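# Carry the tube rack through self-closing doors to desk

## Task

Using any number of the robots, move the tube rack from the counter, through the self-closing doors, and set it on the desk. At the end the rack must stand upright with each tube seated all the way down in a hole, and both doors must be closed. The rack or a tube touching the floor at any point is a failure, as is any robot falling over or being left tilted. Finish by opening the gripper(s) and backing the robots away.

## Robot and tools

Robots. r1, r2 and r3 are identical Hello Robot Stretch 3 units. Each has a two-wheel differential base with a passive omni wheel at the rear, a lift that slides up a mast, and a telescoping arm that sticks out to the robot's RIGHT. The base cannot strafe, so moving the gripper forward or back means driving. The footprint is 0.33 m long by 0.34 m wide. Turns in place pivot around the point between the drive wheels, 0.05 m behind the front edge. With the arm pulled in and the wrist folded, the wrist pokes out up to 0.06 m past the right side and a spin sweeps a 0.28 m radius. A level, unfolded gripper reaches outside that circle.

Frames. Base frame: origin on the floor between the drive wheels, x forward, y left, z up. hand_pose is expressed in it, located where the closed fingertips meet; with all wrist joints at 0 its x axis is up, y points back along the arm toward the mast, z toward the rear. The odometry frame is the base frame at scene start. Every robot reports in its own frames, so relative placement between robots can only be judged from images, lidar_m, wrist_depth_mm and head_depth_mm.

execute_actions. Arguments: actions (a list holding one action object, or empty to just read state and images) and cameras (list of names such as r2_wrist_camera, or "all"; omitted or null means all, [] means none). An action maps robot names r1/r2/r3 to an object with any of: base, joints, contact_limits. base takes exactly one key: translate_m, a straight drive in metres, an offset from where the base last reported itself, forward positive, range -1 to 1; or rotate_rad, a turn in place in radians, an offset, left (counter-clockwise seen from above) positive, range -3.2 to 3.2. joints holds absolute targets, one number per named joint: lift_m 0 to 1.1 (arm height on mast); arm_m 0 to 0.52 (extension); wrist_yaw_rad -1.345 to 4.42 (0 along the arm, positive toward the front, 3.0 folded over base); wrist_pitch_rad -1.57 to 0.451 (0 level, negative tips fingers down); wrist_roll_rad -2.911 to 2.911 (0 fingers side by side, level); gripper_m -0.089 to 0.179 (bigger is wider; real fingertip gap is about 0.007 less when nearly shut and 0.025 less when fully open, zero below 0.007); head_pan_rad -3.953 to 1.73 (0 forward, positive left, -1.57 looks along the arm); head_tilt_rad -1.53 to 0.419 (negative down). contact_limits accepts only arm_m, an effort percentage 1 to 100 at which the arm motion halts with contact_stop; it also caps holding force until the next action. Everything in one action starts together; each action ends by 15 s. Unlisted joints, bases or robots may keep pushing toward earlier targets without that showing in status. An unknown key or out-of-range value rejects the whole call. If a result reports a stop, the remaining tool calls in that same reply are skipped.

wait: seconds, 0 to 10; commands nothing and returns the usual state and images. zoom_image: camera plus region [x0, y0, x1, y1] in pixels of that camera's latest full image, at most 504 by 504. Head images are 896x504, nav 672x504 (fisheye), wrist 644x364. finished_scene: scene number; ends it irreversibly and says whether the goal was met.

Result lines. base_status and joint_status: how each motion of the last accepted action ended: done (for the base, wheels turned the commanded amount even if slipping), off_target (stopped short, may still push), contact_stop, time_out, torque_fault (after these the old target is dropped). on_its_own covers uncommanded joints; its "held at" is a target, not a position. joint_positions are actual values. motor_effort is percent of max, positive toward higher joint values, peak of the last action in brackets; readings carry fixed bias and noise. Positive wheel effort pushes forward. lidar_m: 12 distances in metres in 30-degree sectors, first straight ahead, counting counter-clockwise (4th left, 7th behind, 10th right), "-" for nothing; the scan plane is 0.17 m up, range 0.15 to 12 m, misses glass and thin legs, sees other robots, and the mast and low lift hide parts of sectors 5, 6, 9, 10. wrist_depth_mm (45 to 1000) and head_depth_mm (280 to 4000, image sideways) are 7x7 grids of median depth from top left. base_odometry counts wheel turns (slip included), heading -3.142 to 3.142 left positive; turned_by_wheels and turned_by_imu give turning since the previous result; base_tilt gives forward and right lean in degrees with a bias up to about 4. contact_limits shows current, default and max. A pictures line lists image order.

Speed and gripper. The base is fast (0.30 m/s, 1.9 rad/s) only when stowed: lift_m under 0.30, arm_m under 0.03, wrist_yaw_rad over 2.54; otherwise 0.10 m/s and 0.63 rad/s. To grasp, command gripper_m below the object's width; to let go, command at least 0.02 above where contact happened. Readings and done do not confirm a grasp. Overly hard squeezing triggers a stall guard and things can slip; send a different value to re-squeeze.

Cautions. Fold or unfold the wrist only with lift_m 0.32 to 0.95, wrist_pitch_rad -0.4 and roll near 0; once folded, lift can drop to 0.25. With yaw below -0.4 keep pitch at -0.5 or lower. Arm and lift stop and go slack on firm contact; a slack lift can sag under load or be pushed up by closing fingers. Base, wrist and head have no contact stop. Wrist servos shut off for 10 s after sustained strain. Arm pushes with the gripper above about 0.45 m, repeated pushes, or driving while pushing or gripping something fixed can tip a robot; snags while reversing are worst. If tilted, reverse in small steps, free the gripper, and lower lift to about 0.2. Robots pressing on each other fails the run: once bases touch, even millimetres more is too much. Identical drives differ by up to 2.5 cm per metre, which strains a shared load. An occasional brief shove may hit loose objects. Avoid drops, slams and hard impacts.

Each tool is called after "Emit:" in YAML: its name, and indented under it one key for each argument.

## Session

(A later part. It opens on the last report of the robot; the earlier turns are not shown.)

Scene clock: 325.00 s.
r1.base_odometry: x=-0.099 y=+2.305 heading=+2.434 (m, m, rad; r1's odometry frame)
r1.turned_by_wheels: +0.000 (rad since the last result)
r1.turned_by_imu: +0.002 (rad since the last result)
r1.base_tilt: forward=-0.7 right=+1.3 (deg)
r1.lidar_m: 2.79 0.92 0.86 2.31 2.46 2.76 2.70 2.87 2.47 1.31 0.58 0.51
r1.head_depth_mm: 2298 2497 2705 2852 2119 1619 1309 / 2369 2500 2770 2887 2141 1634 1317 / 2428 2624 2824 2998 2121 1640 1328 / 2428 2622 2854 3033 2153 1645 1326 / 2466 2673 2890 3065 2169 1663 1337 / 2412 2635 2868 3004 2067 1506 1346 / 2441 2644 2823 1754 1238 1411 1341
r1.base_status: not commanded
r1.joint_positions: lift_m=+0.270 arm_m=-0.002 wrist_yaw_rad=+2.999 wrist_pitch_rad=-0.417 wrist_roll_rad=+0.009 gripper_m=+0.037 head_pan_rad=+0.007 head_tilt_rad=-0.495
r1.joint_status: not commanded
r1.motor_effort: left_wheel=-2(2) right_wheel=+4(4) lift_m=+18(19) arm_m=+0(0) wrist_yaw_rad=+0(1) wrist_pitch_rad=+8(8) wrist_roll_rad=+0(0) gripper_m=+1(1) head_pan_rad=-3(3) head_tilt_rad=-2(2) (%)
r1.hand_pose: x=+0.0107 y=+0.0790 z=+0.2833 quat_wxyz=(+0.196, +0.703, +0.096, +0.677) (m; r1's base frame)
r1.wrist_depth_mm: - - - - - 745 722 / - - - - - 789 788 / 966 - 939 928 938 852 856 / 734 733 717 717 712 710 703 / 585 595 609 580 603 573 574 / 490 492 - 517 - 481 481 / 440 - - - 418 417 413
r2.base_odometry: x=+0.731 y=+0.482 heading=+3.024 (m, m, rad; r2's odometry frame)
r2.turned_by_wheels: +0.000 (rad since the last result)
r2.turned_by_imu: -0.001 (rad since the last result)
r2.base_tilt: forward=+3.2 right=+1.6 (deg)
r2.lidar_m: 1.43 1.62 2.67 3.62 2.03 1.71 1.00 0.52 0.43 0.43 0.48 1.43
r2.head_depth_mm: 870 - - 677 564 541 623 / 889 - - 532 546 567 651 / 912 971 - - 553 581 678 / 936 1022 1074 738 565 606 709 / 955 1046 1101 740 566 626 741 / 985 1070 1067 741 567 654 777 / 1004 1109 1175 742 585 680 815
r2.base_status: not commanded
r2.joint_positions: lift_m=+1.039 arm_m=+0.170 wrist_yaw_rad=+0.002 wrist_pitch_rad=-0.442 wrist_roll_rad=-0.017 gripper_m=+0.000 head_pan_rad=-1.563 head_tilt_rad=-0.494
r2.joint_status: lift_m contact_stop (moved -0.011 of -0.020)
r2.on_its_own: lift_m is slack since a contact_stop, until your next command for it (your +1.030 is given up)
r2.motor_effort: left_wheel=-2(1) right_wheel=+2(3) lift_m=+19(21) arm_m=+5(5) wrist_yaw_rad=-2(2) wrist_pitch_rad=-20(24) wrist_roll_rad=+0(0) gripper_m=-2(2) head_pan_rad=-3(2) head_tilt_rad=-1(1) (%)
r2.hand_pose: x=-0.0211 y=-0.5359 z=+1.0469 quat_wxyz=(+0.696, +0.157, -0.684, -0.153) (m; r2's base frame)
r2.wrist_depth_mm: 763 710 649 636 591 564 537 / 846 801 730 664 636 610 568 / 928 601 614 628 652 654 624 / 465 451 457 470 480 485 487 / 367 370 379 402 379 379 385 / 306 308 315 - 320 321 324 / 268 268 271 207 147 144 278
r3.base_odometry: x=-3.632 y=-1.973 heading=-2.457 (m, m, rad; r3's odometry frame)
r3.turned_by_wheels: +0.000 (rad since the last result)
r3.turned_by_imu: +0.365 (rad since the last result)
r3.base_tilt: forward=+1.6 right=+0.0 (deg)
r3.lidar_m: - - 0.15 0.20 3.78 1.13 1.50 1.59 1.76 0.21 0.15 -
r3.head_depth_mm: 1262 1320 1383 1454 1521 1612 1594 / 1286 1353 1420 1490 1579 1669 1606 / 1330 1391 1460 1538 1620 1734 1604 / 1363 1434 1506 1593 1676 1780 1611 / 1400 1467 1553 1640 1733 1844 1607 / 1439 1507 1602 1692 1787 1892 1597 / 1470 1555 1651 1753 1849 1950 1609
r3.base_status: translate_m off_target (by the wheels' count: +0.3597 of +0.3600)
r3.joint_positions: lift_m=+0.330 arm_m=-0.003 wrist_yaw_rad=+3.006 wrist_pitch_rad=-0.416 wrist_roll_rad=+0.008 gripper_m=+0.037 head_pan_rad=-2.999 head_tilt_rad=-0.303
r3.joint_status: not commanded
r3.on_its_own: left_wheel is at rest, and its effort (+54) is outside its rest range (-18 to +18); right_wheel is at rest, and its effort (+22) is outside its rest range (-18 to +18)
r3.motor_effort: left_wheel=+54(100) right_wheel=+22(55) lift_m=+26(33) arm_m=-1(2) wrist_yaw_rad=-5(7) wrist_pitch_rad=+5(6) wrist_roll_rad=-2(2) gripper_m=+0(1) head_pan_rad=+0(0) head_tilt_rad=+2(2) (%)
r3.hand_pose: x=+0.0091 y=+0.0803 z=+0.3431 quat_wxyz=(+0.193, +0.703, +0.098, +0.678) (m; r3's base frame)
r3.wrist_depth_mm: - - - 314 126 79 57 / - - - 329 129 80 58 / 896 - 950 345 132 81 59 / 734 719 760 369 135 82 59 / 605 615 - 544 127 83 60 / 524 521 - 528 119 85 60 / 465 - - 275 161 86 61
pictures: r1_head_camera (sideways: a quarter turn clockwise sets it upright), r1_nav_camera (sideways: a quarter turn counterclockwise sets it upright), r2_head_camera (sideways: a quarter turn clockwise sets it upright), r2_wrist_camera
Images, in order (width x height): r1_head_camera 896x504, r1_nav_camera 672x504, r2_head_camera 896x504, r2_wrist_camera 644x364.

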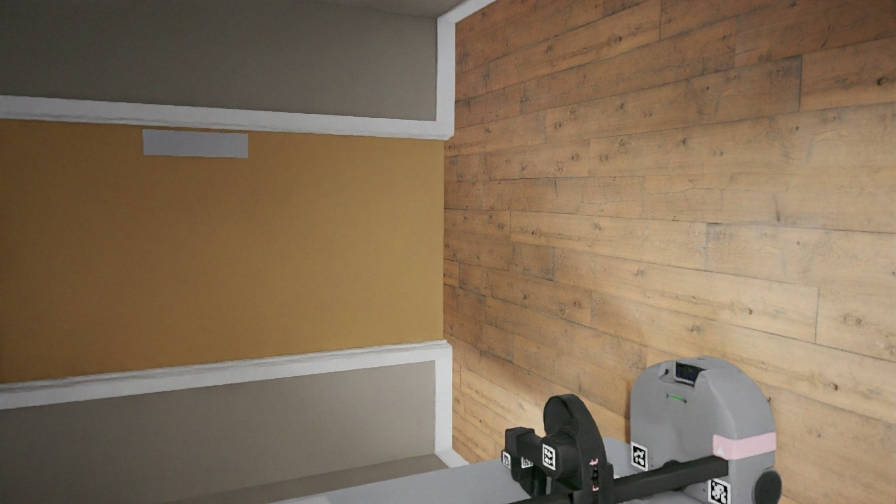

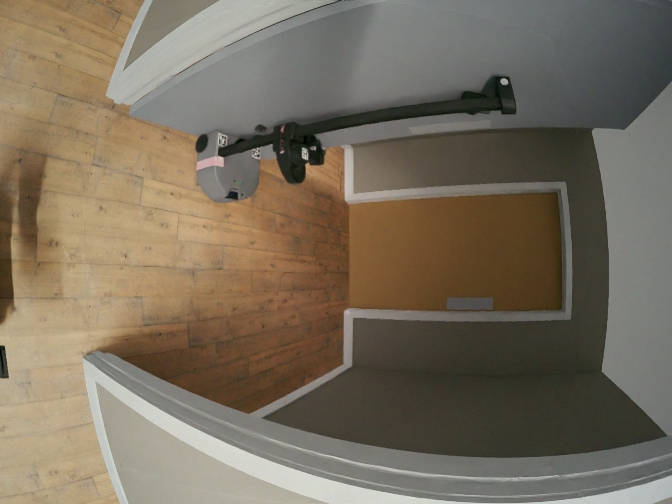

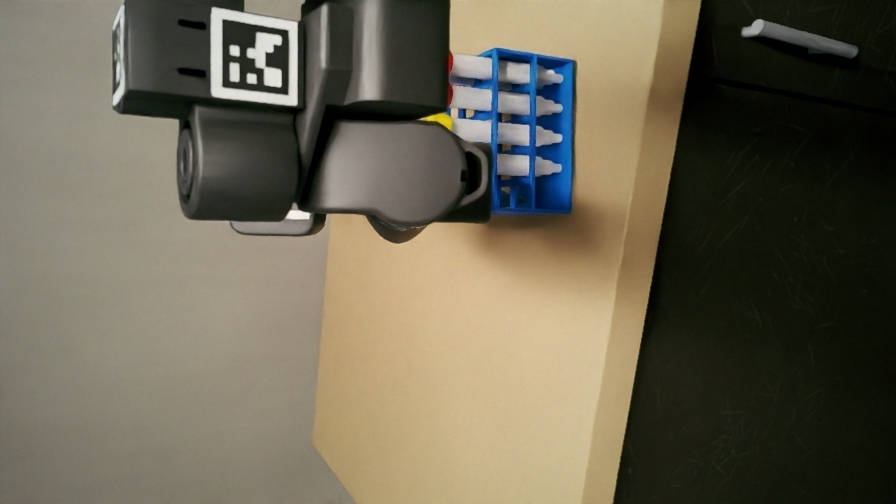

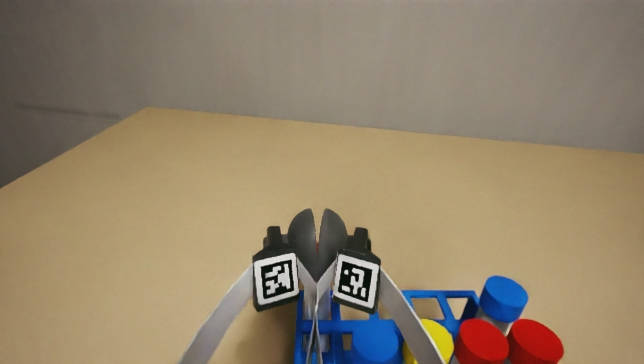

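Emit:
execute_actions:
  actions:
    - {"r1": {"base": {"translate_m": 0.8}}, "r2": {"joints": {"lift_m": 1.08}}, "r3": {"base": {"translate_m": -0.01}}}
  cameras: []

Emit:
execute_actions:
  actions:
    - {"r1": {"base": {"rotate_rad": -0.095}}, "r2": {"joints": {"arm_m": 0.05}}}
  cameras: []

Emit:
execute_actions:
  actions:
    - {"r1": {"base": {"translate_m": 1.0}}, "r2": {"base": {"translate_m": -0.051}, "joints": {"arm_m": 0.0, "lift_m": 0.925, "wrist_pitch_rad": -0.4, "gripper_m": 0.179}}}
  cameras: ["r2_wrist_camera", "r2_head_camera", "r1_head_camera"]

Scene clock: 349.23 s.
r1.base_odometry: x=-0.707 y=+2.825 heading=+2.434 (m, m, rad; r1's odometry frame)
r1.turned_by_wheels: +0.000 (rad since the last result)
r1.turned_by_imu: +0.007 (rad since the last result)
r1.base_tilt: forward=-0.7 right=+1.3 (deg)
r1.lidar_m: 1.99 0.89 0.56 0.64 0.67 3.49 3.50 0.44 0.42 0.88 0.94 1.36
r1.head_depth_mm: 1643 1747 1919 2075 2101 1630 1311 / 1716 1853 1993 2173 2135 1629 1315 / 1731 1880 2048 2216 2129 1637 1325 / 1734 1882 2052 2256 2153 1649 1331 / 1751 1906 2058 2273 2143 1659 1329 / 1784 1886 2056 2236 2178 1649 1333 / 1715 1877 2025 2232 2191 1654 1344
r1.base_status: done
r1.joint_positions: lift_m=+0.270 arm_m=-0.002 wrist_yaw_rad=+2.999 wrist_pitch_rad=-0.417 wrist_roll_rad=+0.009 gripper_m=+0.037 head_pan_rad=+0.007 head_tilt_rad=-0.495
r1.joint_status: not commanded
r1.motor_effort: left_wheel=-3(7) right_wheel=+4(14) lift_m=+19(18) arm_m=+0(0) wrist_yaw_rad=+0(1) wrist_pitch_rad=+8(8) wrist_roll_rad=+0(0) gripper_m=+0(1) head_pan_rad=-3(3) head_tilt_rad=-2(2) (%)
r1.hand_pose: x=+0.0107 y=+0.0790 z=+0.2834 quat_wxyz=(+0.196, +0.703, +0.096, +0.677) (m; r1's base frame)
r1.wrist_depth_mm: - - 607 619 634 672 696 / - - 647 673 691 711 775 / 982 - 712 734 597 561 808 / 734 733 724 730 581 501 643 / 588 592 607 578 582 534 569 / 496 492 - 521 - 480 476 / 440 - - - 420 416 412
r2.base_odometry: x=+0.731 y=+0.482 heading=+3.024 (m, m, rad; r2's odometry frame)
r2.turned_by_wheels: +0.000 (rad since the last result)
r2.turned_by_imu: -0.001 (rad since the last result)
r2.base_tilt: forward=+3.3 right=+1.7 (deg)
r2.lidar_m: 1.43 1.61 2.67 3.61 2.03 1.70 1.00 0.52 0.43 0.43 0.48 1.43
r2.head_depth_mm: - - 921 706 560 542 624 / 879 - - 527 544 565 652 / 891 - - 546 546 584 681 / 935 1020 1086 739 565 605 708 / 953 1045 1100 740 567 628 742 / 982 1075 1066 740 565 654 774 / 1006 1107 1173 738 586 678 817
r2.base_status: not commanded
r2.joint_positions: lift_m=+1.080 arm_m=+0.170 wrist_yaw_rad=+0.002 wrist_pitch_rad=-0.511 wrist_roll_rad=-0.017 gripper_m=+0.000 head_pan_rad=-1.563 head_tilt_rad=-0.494
r2.joint_status: all done
r2.motor_effort: left_wheel=-2(1) right_wheel=+3(3) lift_m=+25(25) arm_m=+5(5) wrist_yaw_rad=-2(2) wrist_pitch_rad=+4(20) wrist_roll_rad=+0(0) gripper_m=-2(1) head_pan_rad=-5(4) head_tilt_rad=-3(2) (%)
r2.hand_pose: x=-0.0211 y=-0.5262 z=+1.0720 quat_wxyz=(+0.690, +0.181, -0.678, -0.177) (m; r2's base frame)
r2.wrist_depth_mm: 743 726 665 634 591 569 539 / 860 797 743 704 648 616 582 / 959 582 597 615 607 648 641 / 466 471 476 477 477 493 484 / 379 388 391 424 400 400 402 / 330 328 337 - 342 339 344 / 288 289 292 246 226 196 302
r3.base_odometry: x=-3.624 y=-1.967 heading=-2.457 (m, m, rad; r3's odometry frame)
r3.turned_by_wheels: +0.000 (rad since the last result)
r3.turned_by_imu: -0.003 (rad since the last result)
r3.base_tilt: forward=+1.6 right=+0.0 (deg)
r3.lidar_m: - - 0.15 0.21 0.62 0.63 1.49 1.58 1.76 0.21 0.15 -
r3.head_depth_mm: 1255 1308 1372 1437 1521 1610 1606 / 1285 1343 1412 1483 1573 1654 1607 / 1322 1389 1448 1527 1606 1710 1622 / 1353 1426 1493 1581 1668 1765 1604 / 1388 1454 1531 1628 1728 1828 1610 / 1423 1500 1585 1678 1774 1882 1610 / 1460 1556 1628 1735 1841 1944 1604
r3.base_status: done
r3.joint_positions: lift_m=+0.330 arm_m=-0.003 wrist_yaw_rad=+3.008 wrist_pitch_rad=-0.416 wrist_roll_rad=+0.008 gripper_m=+0.037 head_pan_rad=-2.999 head_tilt_rad=-0.303
r3.joint_status: not commanded
r3.motor_effort: left_wheel=+2(44) right_wheel=+12(26) lift_m=+26(26) arm_m=+0(1) wrist_yaw_rad=-6(6) wrist_pitch_rad=+6(5) wrist_roll_rad=-2(2) gripper_m=+1(1) head_pan_rad=+0(0) head_tilt_rad=+1(1) (%)
r3.hand_pose: x=+0.0086 y=+0.0804 z=+0.3431 quat_wxyz=(+0.193, +0.703, +0.099, +0.678) (m; r3's base frame)
r3.wrist_depth_mm: - - - 348 134 83 60 / - - - 366 136 84 60 / 901 - 972 386 139 85 61 / 672 730 767 410 141 86 61 / 594 613 - 598 132 87 62 / 522 531 - 530 124 88 62 / 468 - - 296 167 88 63
pictures: none
No camera images: the call's "cameras" was empty. Leave "cameras" out to get every camera's image.

Scene clock: 351.37 s.
r1.base_odometry: x=-0.707 y=+2.825 heading=+2.339 (m, m, rad; r1's odometry frame)
r1.turned_by_wheels: -0.095 (rad since the last result)
r1.turned_by_imu: -0.097 (rad since the last result)
r1.base_tilt: forward=-0.8 right=+1.3 (deg)
r1.lidar_m: 2.00 0.98 0.55 0.64 0.66 3.15 3.49 0.49 0.42 0.88 0.91 1.23
r1.head_depth_mm: 1667 1792 1950 2154 2086 1617 1315 / 1679 1810 1966 2150 2118 1640 1321 / 1743 1877 2060 2209 2134 1636 1325 / 1731 1876 2044 2228 2157 1644 1326 / 1713 1866 2042 2230 2166 1646 1335 / 1727 1868 2034 2237 2172 1653 1339 / 1736 1861 1985 2155 2189 1665 1344
r1.base_status: done
r1.joint_positions: lift_m=+0.270 arm_m=-0.002 wrist_yaw_rad=+2.999 wrist_pitch_rad=-0.417 wrist_roll_rad=+0.009 gripper_m=+0.037 head_pan_rad=+0.007 head_tilt_rad=-0.495
r1.joint_status: not commanded
r1.motor_effort: left_wheel=+3(6) right_wheel=-5(9) lift_m=+18(18) arm_m=+0(0) wrist_yaw_rad=+1(1) wrist_pitch_rad=+8(8) wrist_roll_rad=+1(0) gripper_m=+1(1) head_pan_rad=-3(3) head_tilt_rad=-2(1) (%)
r1.hand_pose: x=+0.0107 y=+0.0790 z=+0.2834 quat_wxyz=(+0.196, +0.703, +0.096, +0.677) (m; r1's base frame)
r1.wrist_depth_mm: - - 595 641 669 724 - / - - 644 680 694 775 - / 979 - 718 749 582 558 925 / 739 735 720 717 560 527 693 / 590 587 603 576 580 558 572 / 496 495 - 522 - 483 480 / 437 - - - 419 420 414
r2.base_odometry: x=+0.731 y=+0.482 heading=+3.024 (m, m, rad; r2's odometry frame)
r2.turned_by_wheels: +0.000 (rad since the last result)
r2.turned_by_imu: +0.000 (rad since the last result)
r2.base_tilt: forward=+3.2 right=+1.7 (deg)
r2.lidar_m: 1.43 1.61 2.68 3.64 2.03 1.71 1.00 0.52 0.43 0.43 0.48 1.43
r2.head_depth_mm: 856 - - - 538 541 622 / 880 - - - - 567 652 / 901 - - - - 583 678 / 935 1015 1042 772 564 604 709 / 956 1053 1105 742 564 629 740 / 986 1074 1065 739 565 652 775 / 1008 1107 1176 739 585 679 812
r2.base_status: not commanded
r2.joint_positions: lift_m=+1.080 arm_m=+0.050 wrist_yaw_rad=+0.002 wrist_pitch_rad=-0.512 wrist_roll_rad=-0.017 gripper_m=+0.000 head_pan_rad=-1.563 head_tilt_rad=-0.494
r2.joint_status: all done
r2.motor_effort: left_wheel=-1(2) right_wheel=+3(3) lift_m=+24(23) arm_m=-4(5) wrist_yaw_rad=-2(2) wrist_pitch_rad=+4(4) wrist_roll_rad=+0(0) gripper_m=-2(2) head_pan_rad=-3(3) head_tilt_rad=-2(1) (%)
r2.hand_pose: x=-0.0211 y=-0.4069 z=+1.0719 quat_wxyz=(+0.690, +0.181, -0.678, -0.177) (m; r2's base frame)
r2.wrist_depth_mm: 918 843 814 742 713 673 639 / - 924 832 799 767 728 680 / - 585 596 605 608 619 615 / 454 461 467 462 486 492 497 / 386 385 392 316 276 400 408 / 330 330 338 - 318 340 349 / 426 309 295 291 296 296 299
r3.base_odometry: x=-3.624 y=-1.967 heading=-2.457 (m, m, rad; r3's odometry frame)
r3.turned_by_wheels: +0.000 (rad since the last result)
r3.turned_by_imu: +0.000 (rad since the last result)
r3.base_tilt: forward=+1.6 right=-0.2 (deg)
r3.lidar_m: - - 0.15 0.21 0.61 0.61 1.49 1.58 1.76 0.21 0.15 -
r3.head_depth_mm: 1252 1310 1378 1443 1516 1596 1621 / 1280 1345 1414 1477 1570 1661 1606 / 1318 1377 1450 1535 1616 1710 1604 / 1350 1425 1489 1572 1660 1765 1609 / 1380 1467 1535 1617 1715 1834 1606 / 1433 1501 1575 1685 1778 1881 1603 / 1463 1544 1637 1734 1838 1924 1604
r3.base_status: not commanded
r3.joint_positions: lift_m=+0.330 arm_m=-0.003 wrist_yaw_rad=+3.008 wrist_pitch_rad=-0.416 wrist_roll_rad=+0.008 gripper_m=+0.037 head_pan_rad=-2.999 head_tilt_rad=-0.303
r3.joint_status: not commanded
r3.motor_effort: left_wheel=+2(1) right_wheel=+12(12) lift_m=+26(26) arm_m=+0(0) wrist_yaw_rad=-6(6) wrist_pitch_rad=+5(6) wrist_roll_rad=-2(2) gripper_m=-1(0) head_pan_rad=-2(0) head_tilt_rad=+2(2) (%)
r3.hand_pose: x=+0.0086 y=+0.0804 z=+0.3431 quat_wxyz=(+0.193, +0.703, +0.099, +0.678) (m; r3's base frame)
r3.wrist_depth_mm: - - - 348 134 83 60 / - - - 365 137 84 60 / 898 - 959 388 139 85 61 / 620 736 773 410 142 86 61 / 599 624 - 606 132 87 62 / 521 534 - 531 124 87 62 / 471 - - 294 167 89 63
pictures: none
No camera images: the call's "cameras" was empty. Leave "cameras" out to get every camera's image.

Scene clock: 356.47 s.
r1.base_odometry: x=-1.402 y=+3.544 heading=+2.339 (m, m, rad; r1's odometry frame)
r1.turned_by_wheels: +0.000 (rad since the last result)
r1.turned_by_imu: +0.008 (rad since the last result)
r1.base_tilt: forward=-0.8 right=+1.3 (deg)
r1.lidar_m: 1.06 1.10 1.28 1.22 0.74 0.86 1.33 1.24 0.90 0.87 0.90 1.02
r1.head_depth_mm: 858 913 977 1040 1138 1270 1305 / 863 932 1018 1116 1232 1364 1318 / 867 937 1018 1122 1242 1386 1328 / 868 933 1020 1117 1238 1383 1336 / 865 937 1020 1113 1234 1390 1341 / 867 933 1019 1116 1238 1387 1341 / 868 942 1022 1113 1235 1386 1347
r1.base_status: done
r1.joint_positions: lift_m=+0.270 arm_m=-0.002 wrist_yaw_rad=+2.999 wrist_pitch_rad=-0.417 wrist_roll_rad=+0.009 gripper_m=+0.037 head_pan_rad=+0.007 head_tilt_rad=-0.495
r1.joint_status: not commanded
r1.motor_effort: left_wheel=+2(11) right_wheel=-4(9) lift_m=+19(19) arm_m=+0(0) wrist_yaw_rad=+1(1) wrist_pitch_rad=+8(8) wrist_roll_rad=+0(1) gripper_m=+1(0) head_pan_rad=-3(3) head_tilt_rad=-1(2) (%)
r1.hand_pose: x=+0.0107 y=+0.0790 z=+0.2834 quat_wxyz=(+0.196, +0.703, +0.096, +0.677) (m; r1's base frame)
r1.wrist_depth_mm: 593 - - - - - 961 / 641 - - - - - 969 / 687 - 945 932 926 922 915 / 675 730 720 723 711 703 697 / 595 591 604 584 594 572 570 / 491 491 - 518 - 485 478 / 434 - - - 416 415 413
r2.base_odometry: x=+0.782 y=+0.476 heading=+3.024 (m, m, rad; r2's odometry frame)
r2.turned_by_wheels: +0.000 (rad since the last result)
r2.turned_by_imu: -0.001 (rad since the last result)
r2.base_tilt: forward=+3.2 right=+1.6 (deg)
r2.lidar_m: 1.48 1.67 2.78 3.58 1.96 1.66 0.98 0.51 0.42 0.42 0.47 1.48
r2.head_depth_mm: 862 937 993 736 565 - - / 880 960 1020 707 550 504 - / 906 987 1034 567 549 - - / 927 1012 1064 576 561 589 713 / 950 1039 1092 738 566 620 723 / 969 1061 1068 741 565 636 758 / 990 1097 1070 741 586 662 796
r2.base_status: done
r2.joint_positions: lift_m=+0.925 arm_m=+0.000 wrist_yaw_rad=+0.002 wrist_pitch_rad=-0.421 wrist_roll_rad=-0.017 gripper_m=+0.179 head_pan_rad=-1.563 head_tilt_rad=-0.494
r2.joint_status: all done
r2.motor_effort: left_wheel=-1(3) right_wheel=+3(5) lift_m=+15(21) arm_m=-4(3) wrist_yaw_rad=-2(2) wrist_pitch_rad=+7(8) wrist_roll_rad=+0(0) gripper_m=+0(84) head_pan_rad=-3(3) head_tilt_rad=-1(3) (%)
r2.hand_pose: x=-0.0211 y=-0.3693 z=+0.9371 quat_wxyz=(+0.698, +0.150, -0.685, -0.146) (m; r2's base frame)
r2.wrist_depth_mm: 915 867 797 730 713 680 638 / 518 519 494 229 524 588 599 / 350 355 316 255 354 377 387 / 268 271 268 271 264 282 287 / 257 235 229 221 222 232 228 / 350 317 289 262 215 205 193 / 446 387 340 307 277 264 239
r3.base_odometry: x=-3.624 y=-1.967 heading=-2.457 (m, m, rad; r3's odometry frame)
r3.turned_by_wheels: +0.000 (rad since the last result)
r3.turned_by_imu: +0.000 (rad since the last result)
r3.base_tilt: forward=+1.7 right=+0.0 (deg)
r3.lidar_m: - - 0.15 0.21 3.76 1.13 1.49 0.87 0.74 0.21 0.15 -
r3.head_depth_mm: 1254 1313 1376 1439 1517 1599 1614 / 1283 1347 1406 1479 1563 1653 1606 / 1315 1387 1448 1528 1612 1707 1608 / 1356 1415 1490 1575 1664 1772 1607 / 1392 1461 1529 1622 1727 1829 1610 / 1426 1497 1585 1670 1784 1880 1602 / 1464 1536 1639 1733 1839 1922 1469
r3.base_status: not commanded
r3.joint_positions: lift_m=+0.330 arm_m=-0.003 wrist_yaw_rad=+3.008 wrist_pitch_rad=-0.416 wrist_roll_rad=+0.008 gripper_m=+0.037 head_pan_rad=-2.999 head_tilt_rad=-0.303
r3.joint_status: not commanded
r3.motor_effort: left_wheel=+1(2) right_wheel=+12(13) lift_m=+26(26) arm_m=+0(0) wrist_yaw_rad=-6(6) wrist_pitch_rad=+6(6) wrist_roll_rad=-2(2) gripper_m=+0(0) head_pan_rad=+0(2) head_tilt_rad=+1(1) (%)
r3.hand_pose: x=+0.0086 y=+0.0804 z=+0.3431 quat_wxyz=(+0.193, +0.703, +0.099, +0.678) (m; r3's base frame)
r3.wrist_depth_mm: - - - 353 134 83 60 / - - - 367 136 84 60 / 933 - 962 385 138 85 61 / 741 753 768 410 142 85 61 / 610 617 - 598 132 87 62 / 528 529 - 524 123 88 62 / 471 - - 293 167 88 63
pictures: r1_head_camera (sideways: a quarter turn clockwise sets it upright), r2_head_camera (sideways: a quarter turn clockwise sets it upright), r2_wrist_camera
Images, in order (width x height): r1_head_camera 896x504, r2_head_camera 896x504, r2_wrist_camera 644x364.

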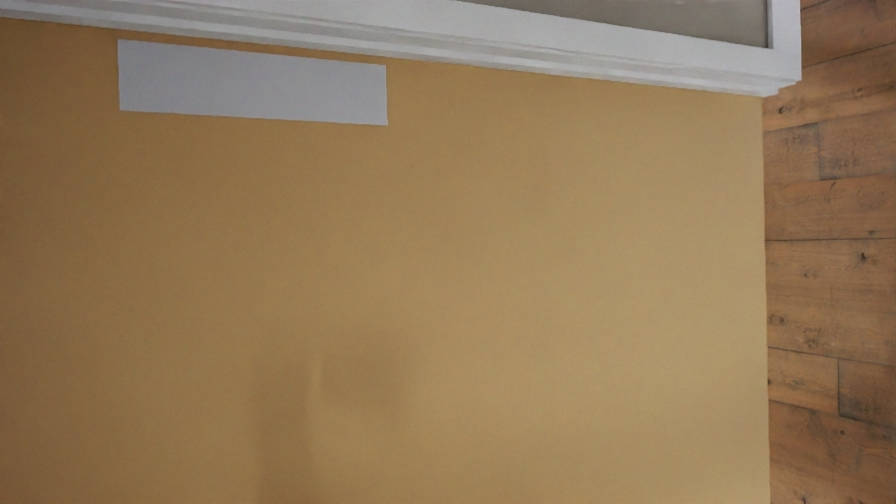

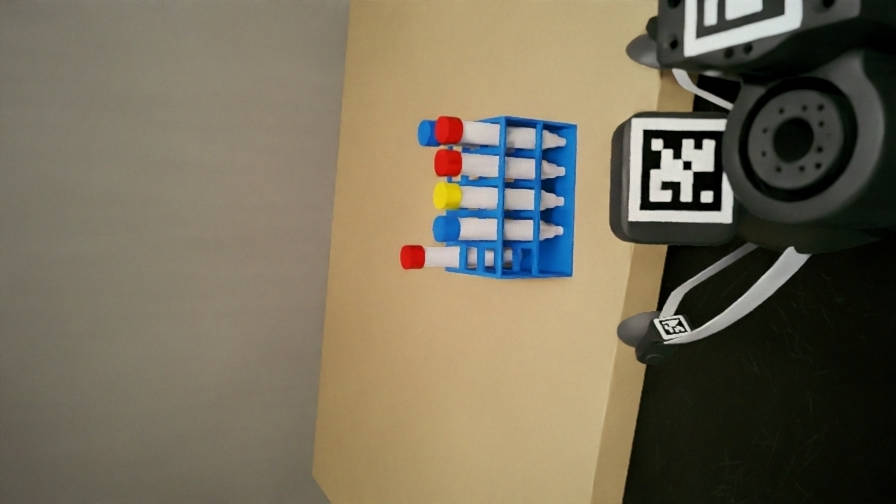

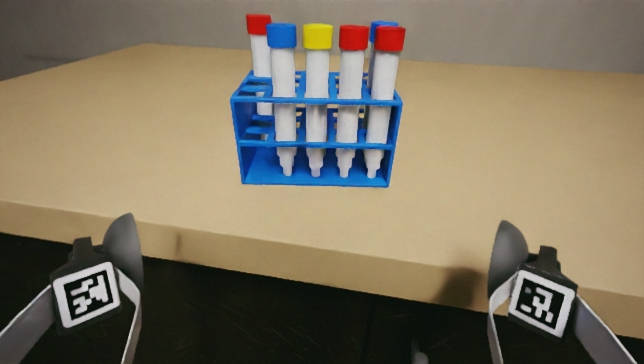

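Emit:
zoom_image:
  camera: "r2_wrist_camera"
  region: [200, 0, 440, 200]

Emit:
zoom_image:
  camera: "r2_head_camera"
  region: [380, 90, 620, 300]

Region (200, 0, 440, 200) of r2_wrist_camera's 644x364 image, scaled by 2.100.

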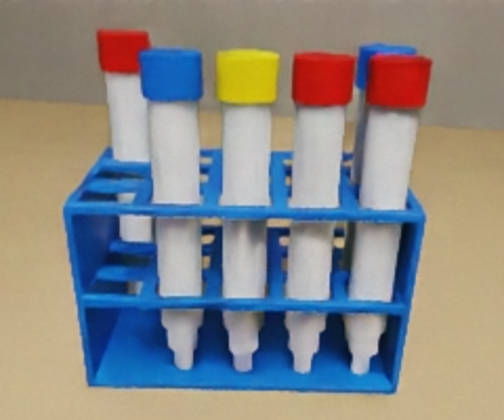

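Region (380, 90, 620, 300) of r2_head_camera's 896x504 image, scaled by 2.100, with more detail than that image has; it fills the top 441 rows of this view, and the rest is white.

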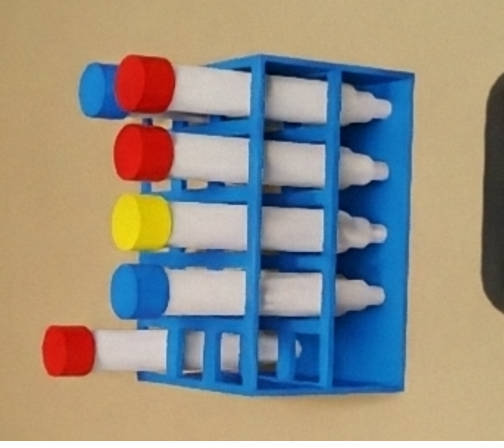

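Emit:
execute_actions:
  actions:
    - {"r1": {"base": {"translate_m": 0.97}, "joints": {"head_pan_rad": -3.0, "head_tilt_rad": -0.3, "lift_m": 0.292}}, "r2": {"joints": {"arm_m": 0.13}}}
  cameras: ["r2_wrist_camera", "r2_head_camera"]

Emit:
execute_actions:
  actions:
    - {"r1": {"joints": {"lift_m": 0.32}}}
  cameras: []

Emit:
execute_actions:
  actions:
    - {"r1": {"base": {"translate_m": 0.4}}}
  cameras: []

Scene clock: 400.50 s.
r1.base_odometry: x=-2.076 y=+4.241 heading=+2.339 (m, m, rad; r1's odometry frame)
r1.turned_by_wheels: +0.000 (rad since the last result)
r1.turned_by_imu: +0.008 (rad since the last result)
r1.base_tilt: forward=-0.8 right=+1.3 (deg)
r1.lidar_m: - - 0.15 0.34 1.27 1.39 2.23 1.23 0.90 0.32 0.15 -
r1.head_depth_mm: 3326 - - - 2880 1915 1535 / 3300 - - - 2915 2026 1533 / 3273 - - - 2929 2025 1544 / 2014 2128 2233 2327 2442 2015 1562 / 2009 2111 2220 2342 2470 2034 1562 / 2041 2110 2223 2249 2250 2033 1564 / 1710 1727 1724 1733 1743 1747 1567
r1.base_status: done
r1.joint_positions: lift_m=+0.292 arm_m=-0.002 wrist_yaw_rad=+2.999 wrist_pitch_rad=-0.417 wrist_roll_rad=+0.009 gripper_m=+0.037 head_pan_rad=-2.993 head_tilt_rad=-0.310
r1.joint_status: all done
r1.motor_effort: left_wheel=+2(9) right_wheel=-3(7) lift_m=+35(38) arm_m=+0(0) wrist_yaw_rad=+1(0) wrist_pitch_rad=+8(8) wrist_roll_rad=+0(0) gripper_m=+1(1) head_pan_rad=-4(37) head_tilt_rad=+4(20) (%)
r1.hand_pose: x=+0.0107 y=+0.0790 z=+0.3046 quat_wxyz=(+0.196, +0.703, +0.096, +0.677) (m; r1's base frame)
r1.wrist_depth_mm: - - - 528 210 130 94 / - - - 588 218 134 96 / - - - 642 226 137 98 / 769 774 762 692 235 140 99 / 621 612 640 591 223 144 101 / 522 515 - 530 - 147 103 / 454 - - - 271 142 105
r2.base_odometry: x=+0.782 y=+0.476 heading=+3.024 (m, m, rad; r2's odometry frame)
r2.turned_by_wheels: +0.000 (rad since the last result)
r2.turned_by_imu: -0.001 (rad since the last result)
r2.base_tilt: forward=+3.2 right=+1.7 (deg)
r2.lidar_m: 1.48 1.67 2.77 3.59 1.95 1.66 0.98 0.51 0.42 0.42 0.47 1.48
r2.head_depth_mm: 863 937 994 810 - 558 613 / 882 962 1022 810 - 575 633 / 904 983 1038 792 - - 663 / 924 1008 1067 653 557 594 692 / 946 1035 1093 739 546 613 723 / 967 1067 1070 740 567 638 756 / 998 1093 1074 742 587 662 791
r2.base_status: not commanded
r2.joint_positions: lift_m=+0.925 arm_m=+0.130 wrist_yaw_rad=+0.002 wrist_pitch_rad=-0.421 wrist_roll_rad=-0.017 gripper_m=+0.179 head_pan_rad=-1.563 head_tilt_rad=-0.494
r2.joint_status: all done
r2.motor_effort: left_wheel=-1(1) right_wheel=+2(2) lift_m=+16(14) arm_m=+5(5) wrist_yaw_rad=-2(2) wrist_pitch_rad=+7(7) wrist_roll_rad=+0(0) gripper_m=-1(0) head_pan_rad=-4(4) head_tilt_rad=-1(1) (%)
r2.hand_pose: x=-0.0211 y=-0.4986 z=+0.9372 quat_wxyz=(+0.698, +0.150, -0.685, -0.146) (m; r2's base frame)
r2.wrist_depth_mm: 779 752 690 644 609 584 551 / 517 528 144 504 109 591 571 / 347 360 114 113 109 356 391 / 266 269 126 125 122 281 287 / 215 202 148 142 137 224 225 / - 174 158 166 153 185 188 / 151 154 156 157 159 158 160
r3.base_odometry: x=-3.624 y=-1.967 heading=-2.457 (m, m, rad; r3's odometry frame)
r3.turned_by_wheels: +0.000 (rad since the last result)
r3.turned_by_imu: +0.000 (rad since the last result)
r3.base_tilt: forward=+1.7 right=+0.0 (deg)
r3.lidar_m: - - 0.15 0.21 3.76 1.13 1.49 1.57 1.62 0.21 0.15 -
r3.head_depth_mm: 1256 1313 1371 1429 1524 1614 1613 / 1291 1341 1414 1483 1567 1653 1603 / 1313 1380 1449 1527 1617 1710 1609 / 1351 1419 1494 1569 1662 1769 1603 / 1387 1451 1542 1626 1713 1830 1610 / 1426 1501 1579 1673 1778 1873 1610 / 1468 1544 1632 1731 1838 1926 1601
r3.base_status: not commanded
r3.joint_positions: lift_m=+0.330 arm_m=-0.003 wrist_yaw_rad=+3.008 wrist_pitch_rad=-0.416 wrist_roll_rad=+0.008 gripper_m=+0.037 head_pan_rad=-2.999 head_tilt_rad=-0.303
r3.joint_status: not commanded
r3.motor_effort: left_wheel=+2(2) right_wheel=+12(12) lift_m=+26(26) arm_m=+0(0) wrist_yaw_rad=-6(6) wrist_pitch_rad=+6(6) wrist_roll_rad=-1(2) gripper_m=+0(0) head_pan_rad=+0(1) head_tilt_rad=+1(1) (%)
r3.hand_pose: x=+0.0086 y=+0.0804 z=+0.3431 quat_wxyz=(+0.193, +0.703, +0.099, +0.678) (m; r3's base frame)
r3.wrist_depth_mm: - - - 348 134 83 60 / - - - 367 137 84 60 / 916 - 969 387 139 85 61 / 752 736 766 407 142 86 61 / 603 616 - 606 132 87 62 / 518 532 - 528 123 88 62 / 478 - - 293 166 88 63
pictures: r2_head_camera (sideways: a quarter turn clockwise sets it upright), r2_wrist_camera
Images, in order (width x height): r2_head_camera 896x504, r2_wrist_camera 644x364.

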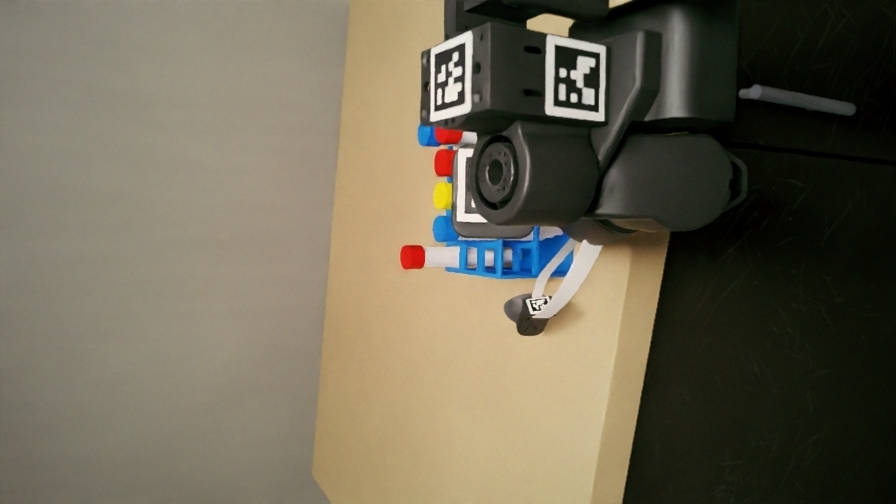

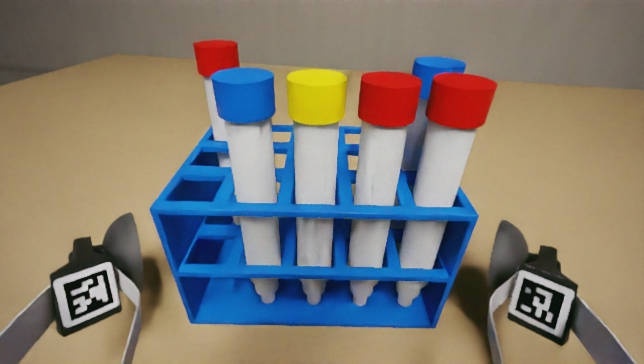

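Scene clock: 401.53 s.
r1.base_odometry: x=-2.076 y=+4.241 heading=+2.339 (m, m, rad; r1's odometry frame)
r1.turned_by_wheels: +0.000 (rad since the last result)
r1.turned_by_imu: +0.000 (rad since the last result)
r1.base_tilt: forward=-0.8 right=+1.3 (deg)
r1.lidar_m: - - 0.15 0.34 1.27 1.39 2.24 1.23 0.90 0.32 0.15 -
r1.head_depth_mm: 3393 - - - 2871 1913 1532 / 3325 - - - 2944 1993 1537 / 3312 - - - 2952 2024 1541 / 2004 2106 2224 2360 2468 2038 1542 / 2027 2117 2214 2355 2488 2029 1560 / 2032 2132 2202 2259 2252 2031 1565 / 1719 1724 1738 1740 1736 1753 1560
r1.base_status: not commanded
r1.joint_positions: lift_m=+0.320 arm_m=-0.002 wrist_yaw_rad=+2.999 wrist_pitch_rad=-0.417 wrist_roll_rad=+0.009 gripper_m=+0.037 head_pan_rad=-2.993 head_tilt_rad=-0.310
r1.joint_status: all done
r1.motor_effort: left_wheel=+1(1) right_wheel=-2(2) lift_m=+36(37) arm_m=+0(0) wrist_yaw_rad=+1(0) wrist_pitch_rad=+8(8) wrist_roll_rad=+0(1) gripper_m=+1(1) head_pan_rad=-3(4) head_tilt_rad=+4(5) (%)
r1.hand_pose: x=+0.0107 y=+0.0790 z=+0.3326 quat_wxyz=(+0.196, +0.703, +0.096, +0.677) (m; r1's base frame)
r1.wrist_depth_mm: - - - 536 210 130 95 / - - - 588 218 133 96 / - - - 662 226 137 98 / 815 821 818 732 235 140 99 / 664 664 690 628 223 143 101 / 555 550 - 545 - 147 103 / 477 489 - - 271 142 105
r2.base_odometry: x=+0.782 y=+0.476 heading=+3.024 (m, m, rad; r2's odometry frame)
r2.turned_by_wheels: +0.000 (rad since the last result)
r2.turned_by_imu: +0.000 (rad since the last result)
r2.base_tilt: forward=+3.2 right=+1.6 (deg)
r2.lidar_m: 1.48 1.67 2.77 3.58 1.95 1.66 0.98 0.51 0.42 0.42 0.47 1.48
r2.head_depth_mm: 863 936 994 807 - 557 613 / 884 960 1021 810 - 575 632 / 905 983 1041 789 - - 662 / 921 1008 1063 653 556 593 691 / 945 1035 1099 739 548 612 721 / 970 1069 1068 739 567 635 757 / 996 1094 1066 742 585 662 793
r2.base_status: not commanded
r2.joint_positions: lift_m=+0.925 arm_m=+0.130 wrist_yaw_rad=+0.002 wrist_pitch_rad=-0.421 wrist_roll_rad=-0.017 gripper_m=+0.179 head_pan_rad=-1.563 head_tilt_rad=-0.494
r2.joint_status: not commanded
r2.motor_effort: left_wheel=-1(1) right_wheel=+2(2) lift_m=+16(15) arm_m=+5(5) wrist_yaw_rad=-2(2) wrist_pitch_rad=+7(7) wrist_roll_rad=+0(0) gripper_m=+0(0) head_pan_rad=-3(2) head_tilt_rad=-2(2) (%)
r2.hand_pose: x=-0.0211 y=-0.4986 z=+0.9372 quat_wxyz=(+0.698, +0.150, -0.685, -0.146) (m; r2's base frame)
r2.wrist_depth_mm: 758 721 683 644 624 583 555 / 518 528 145 496 109 596 578 / 346 357 114 114 110 356 386 / 267 269 126 125 122 281 287 / 213 201 148 142 137 225 228 / - 175 158 166 153 186 189 / 150 155 156 157 158 159 161
r3.base_odometry: x=-3.624 y=-1.967 heading=-2.457 (m, m, rad; r3's odometry frame)
r3.turned_by_wheels: +0.000 (rad since the last result)
r3.turned_by_imu: +0.000 (rad since the last result)
r3.base_tilt: forward=+1.6 right=+0.0 (deg)
r3.lidar_m: - - 0.15 0.21 3.77 1.13 1.49 1.58 1.62 0.21 0.15 -
r3.head_depth_mm: 1258 1308 1369 1445 1521 1598 1603 / 1280 1342 1411 1479 1568 1664 1616 / 1318 1385 1452 1529 1617 1704 1606 / 1350 1415 1487 1569 1657 1771 1614 / 1385 1456 1537 1624 1720 1831 1610 / 1427 1499 1581 1680 1778 1876 1610 / 1467 1546 1641 1741 1839 1927 1614
r3.base_status: not commanded
r3.joint_positions: lift_m=+0.330 arm_m=-0.003 wrist_yaw_rad=+3.008 wrist_pitch_rad=-0.416 wrist_roll_rad=+0.008 gripper_m=+0.037 head_pan_rad=-2.999 head_tilt_rad=-0.303
r3.joint_status: not commanded
r3.motor_effort: left_wheel=+1(2) right_wheel=+12(12) lift_m=+26(26) arm_m=+0(0) wrist_yaw_rad=-5(6) wrist_pitch_rad=+6(5) wrist_roll_rad=-2(1) gripper_m=+0(0) head_pan_rad=-1(0) head_tilt_rad=+1(1) (%)
r3.hand_pose: x=+0.0086 y=+0.0804 z=+0.3431 quat_wxyz=(+0.193, +0.703, +0.099, +0.678) (m; r3's base frame)
r3.wrist_depth_mm: - - - 350 134 83 60 / - - - 369 137 84 60 / 916 - 953 387 139 85 61 / 728 748 755 402 142 86 61 / 606 622 - 597 132 86 62 / 528 540 - 529 124 88 62 / 468 - - 293 167 88 63
pictures: none
No camera images: the call's "cameras" was empty. Leave "cameras" out to get every camera's image.

Scene clock: 406.50 s.
r1.base_odometry: x=-2.354 y=+4.529 heading=+2.341 (m, m, rad; r1's odometry frame)
r1.turned_by_wheels: +0.001 (rad since the last result)
r1.turned_by_imu: +0.444 (rad since the last result)
r1.base_tilt: forward=-0.8 right=+1.3 (deg)
r1.lidar_m: - - 0.15 0.20 1.52 1.83 1.46 0.44 0.58 0.21 0.15 -
r1.head_depth_mm: 2228 2309 2429 2537 2619 2016 1537 / 2197 2302 2464 2587 2589 2009 1556 / 1769 1855 1941 2053 2160 2029 1552 / 1486 1558 1619 1681 1765 1793 1565 / 1291 1331 1389 1433 1488 1545 1513 / 1134 1170 1207 1244 1283 1321 1372 / 1013 1045 449 451 463 476 474
r1.base_status: translate_m off_target (by the wheels' count: +0.3997 of +0.4000)
r1.joint_positions: lift_m=+0.320 arm_m=-0.002 wrist_yaw_rad=+3.002 wrist_pitch_rad=-0.416 wrist_roll_rad=+0.009 gripper_m=+0.037 head_pan_rad=-2.995 head_tilt_rad=-0.304
r1.joint_status: not commanded
r1.on_its_own: left_wheel is at rest, and its effort (+56) is outside its rest range (-18 to +18)
r1.motor_effort: left_wheel=+56(59) right_wheel=+9(62) lift_m=+27(36) arm_m=+0(0) wrist_yaw_rad=-2(4) wrist_pitch_rad=+8(8) wrist_roll_rad=+0(0) gripper_m=+1(1) head_pan_rad=-2(3) head_tilt_rad=+3(4) (%)
r1.hand_pose: x=+0.0100 y=+0.0792 z=+0.3330 quat_wxyz=(+0.195, +0.703, +0.097, +0.677) (m; r1's base frame)
r1.wrist_depth_mm: - - - 337 135 84 61 / - - - 371 140 86 62 / - - - 410 146 88 63 / 818 825 809 459 151 91 64 / 666 661 - 525 144 93 65 / 554 552 - 513 134 95 67 / 477 488 - - 176 92 68
r2.base_odometry: x=+0.782 y=+0.476 heading=+3.024 (m, m, rad; r2's odometry frame)
r2.turned_by_wheels: +0.000 (rad since the last result)
r2.turned_by_imu: -0.001 (rad since the last result)
r2.base_tilt: forward=+3.2 right=+1.7 (deg)
r2.lidar_m: 1.48 1.67 2.77 3.58 1.96 1.66 0.98 0.51 0.42 0.42 0.47 1.48
r2.head_depth_mm: 864 942 996 806 - 558 612 / 881 960 1025 809 - 575 631 / 905 984 1035 788 - - 662 / 926 1009 1068 652 556 594 689 / 944 1039 1103 738 549 612 722 / 976 1067 1065 740 566 634 756 / 998 1098 1069 739 586 661 789
r2.base_status: not commanded
r2.joint_positions: lift_m=+0.925 arm_m=+0.130 wrist_yaw_rad=+0.002 wrist_pitch_rad=-0.421 wrist_roll_rad=-0.017 gripper_m=+0.179 head_pan_rad=-1.563 head_tilt_rad=-0.494
r2.joint_status: not commanded
r2.motor_effort: left_wheel=-1(1) right_wheel=+2(2) lift_m=+15(15) arm_m=+5(5) wrist_yaw_rad=-2(2) wrist_pitch_rad=+7(7) wrist_roll_rad=+0(0) gripper_m=+0(1) head_pan_rad=-2(3) head_tilt_rad=-1(2) (%)
r2.hand_pose: x=-0.0211 y=-0.4986 z=+0.9372 quat_wxyz=(+0.698, +0.150, -0.685, -0.146) (m; r2's base frame)
r2.wrist_depth_mm: 791 723 679 658 621 583 567 / 521 524 146 495 109 606 567 / 350 359 114 114 110 353 385 / 264 266 126 125 123 282 287 / 215 201 149 142 137 222 228 / - 175 158 167 152 187 189 / 150 155 155 156 159 158 160
r3.base_odometry: x=-3.624 y=-1.967 heading=-2.457 (m, m, rad; r3's odometry frame)
r3.turned_by_wheels: +0.000 (rad since the last result)
r3.turned_by_imu: +0.000 (rad since the last result)
r3.base_tilt: forward=+1.6 right=+0.0 (deg)
r3.lidar_m: - - 0.15 0.21 3.78 1.12 1.49 1.58 1.87 0.21 0.15 -
r3.head_depth_mm: 1251 1311 1375 1442 1514 1600 1610 / 1281 1347 1413 1481 1562 1655 1609 / 1317 1382 1445 1527 1614 1704 1621 / 1350 1417 1491 1574 1666 1768 1609 / 1382 1459 1537 1628 1721 1819 1607 / 1429 1496 1587 1680 1783 1888 1615 / 1466 1538 1623 1735 1844 1933 1610
r3.base_status: not commanded
r3.joint_positions: lift_m=+0.330 arm_m=-0.003 wrist_yaw_rad=+3.008 wrist_pitch_rad=-0.416 wrist_roll_rad=+0.008 gripper_m=+0.037 head_pan_rad=-2.999 head_tilt_rad=-0.303
r3.joint_status: not commanded
r3.motor_effort: left_wheel=+2(2) right_wheel=+12(12) lift_m=+26(26) arm_m=+0(0) wrist_yaw_rad=-5(6) wrist_pitch_rad=+5(6) wrist_roll_rad=-1(2) gripper_m=+1(1) head_pan_rad=-1(2) head_tilt_rad=+1(2) (%)
r3.hand_pose: x=+0.0086 y=+0.0804 z=+0.3431 quat_wxyz=(+0.193, +0.703, +0.099, +0.678) (m; r3's base frame)
r3.wrist_depth_mm: - - - 346 134 83 60 / - - - 368 136 84 60 / 898 - 947 386 139 85 61 / 737 752 774 408 142 86 61 / 614 620 - 590 132 87 62 / 523 530 - 524 124 88 62 / 469 - - 293 167 88 63
pictures: none
No camera images: the call's "cameras" was empty. Leave "cameras" out to get every camera's image.


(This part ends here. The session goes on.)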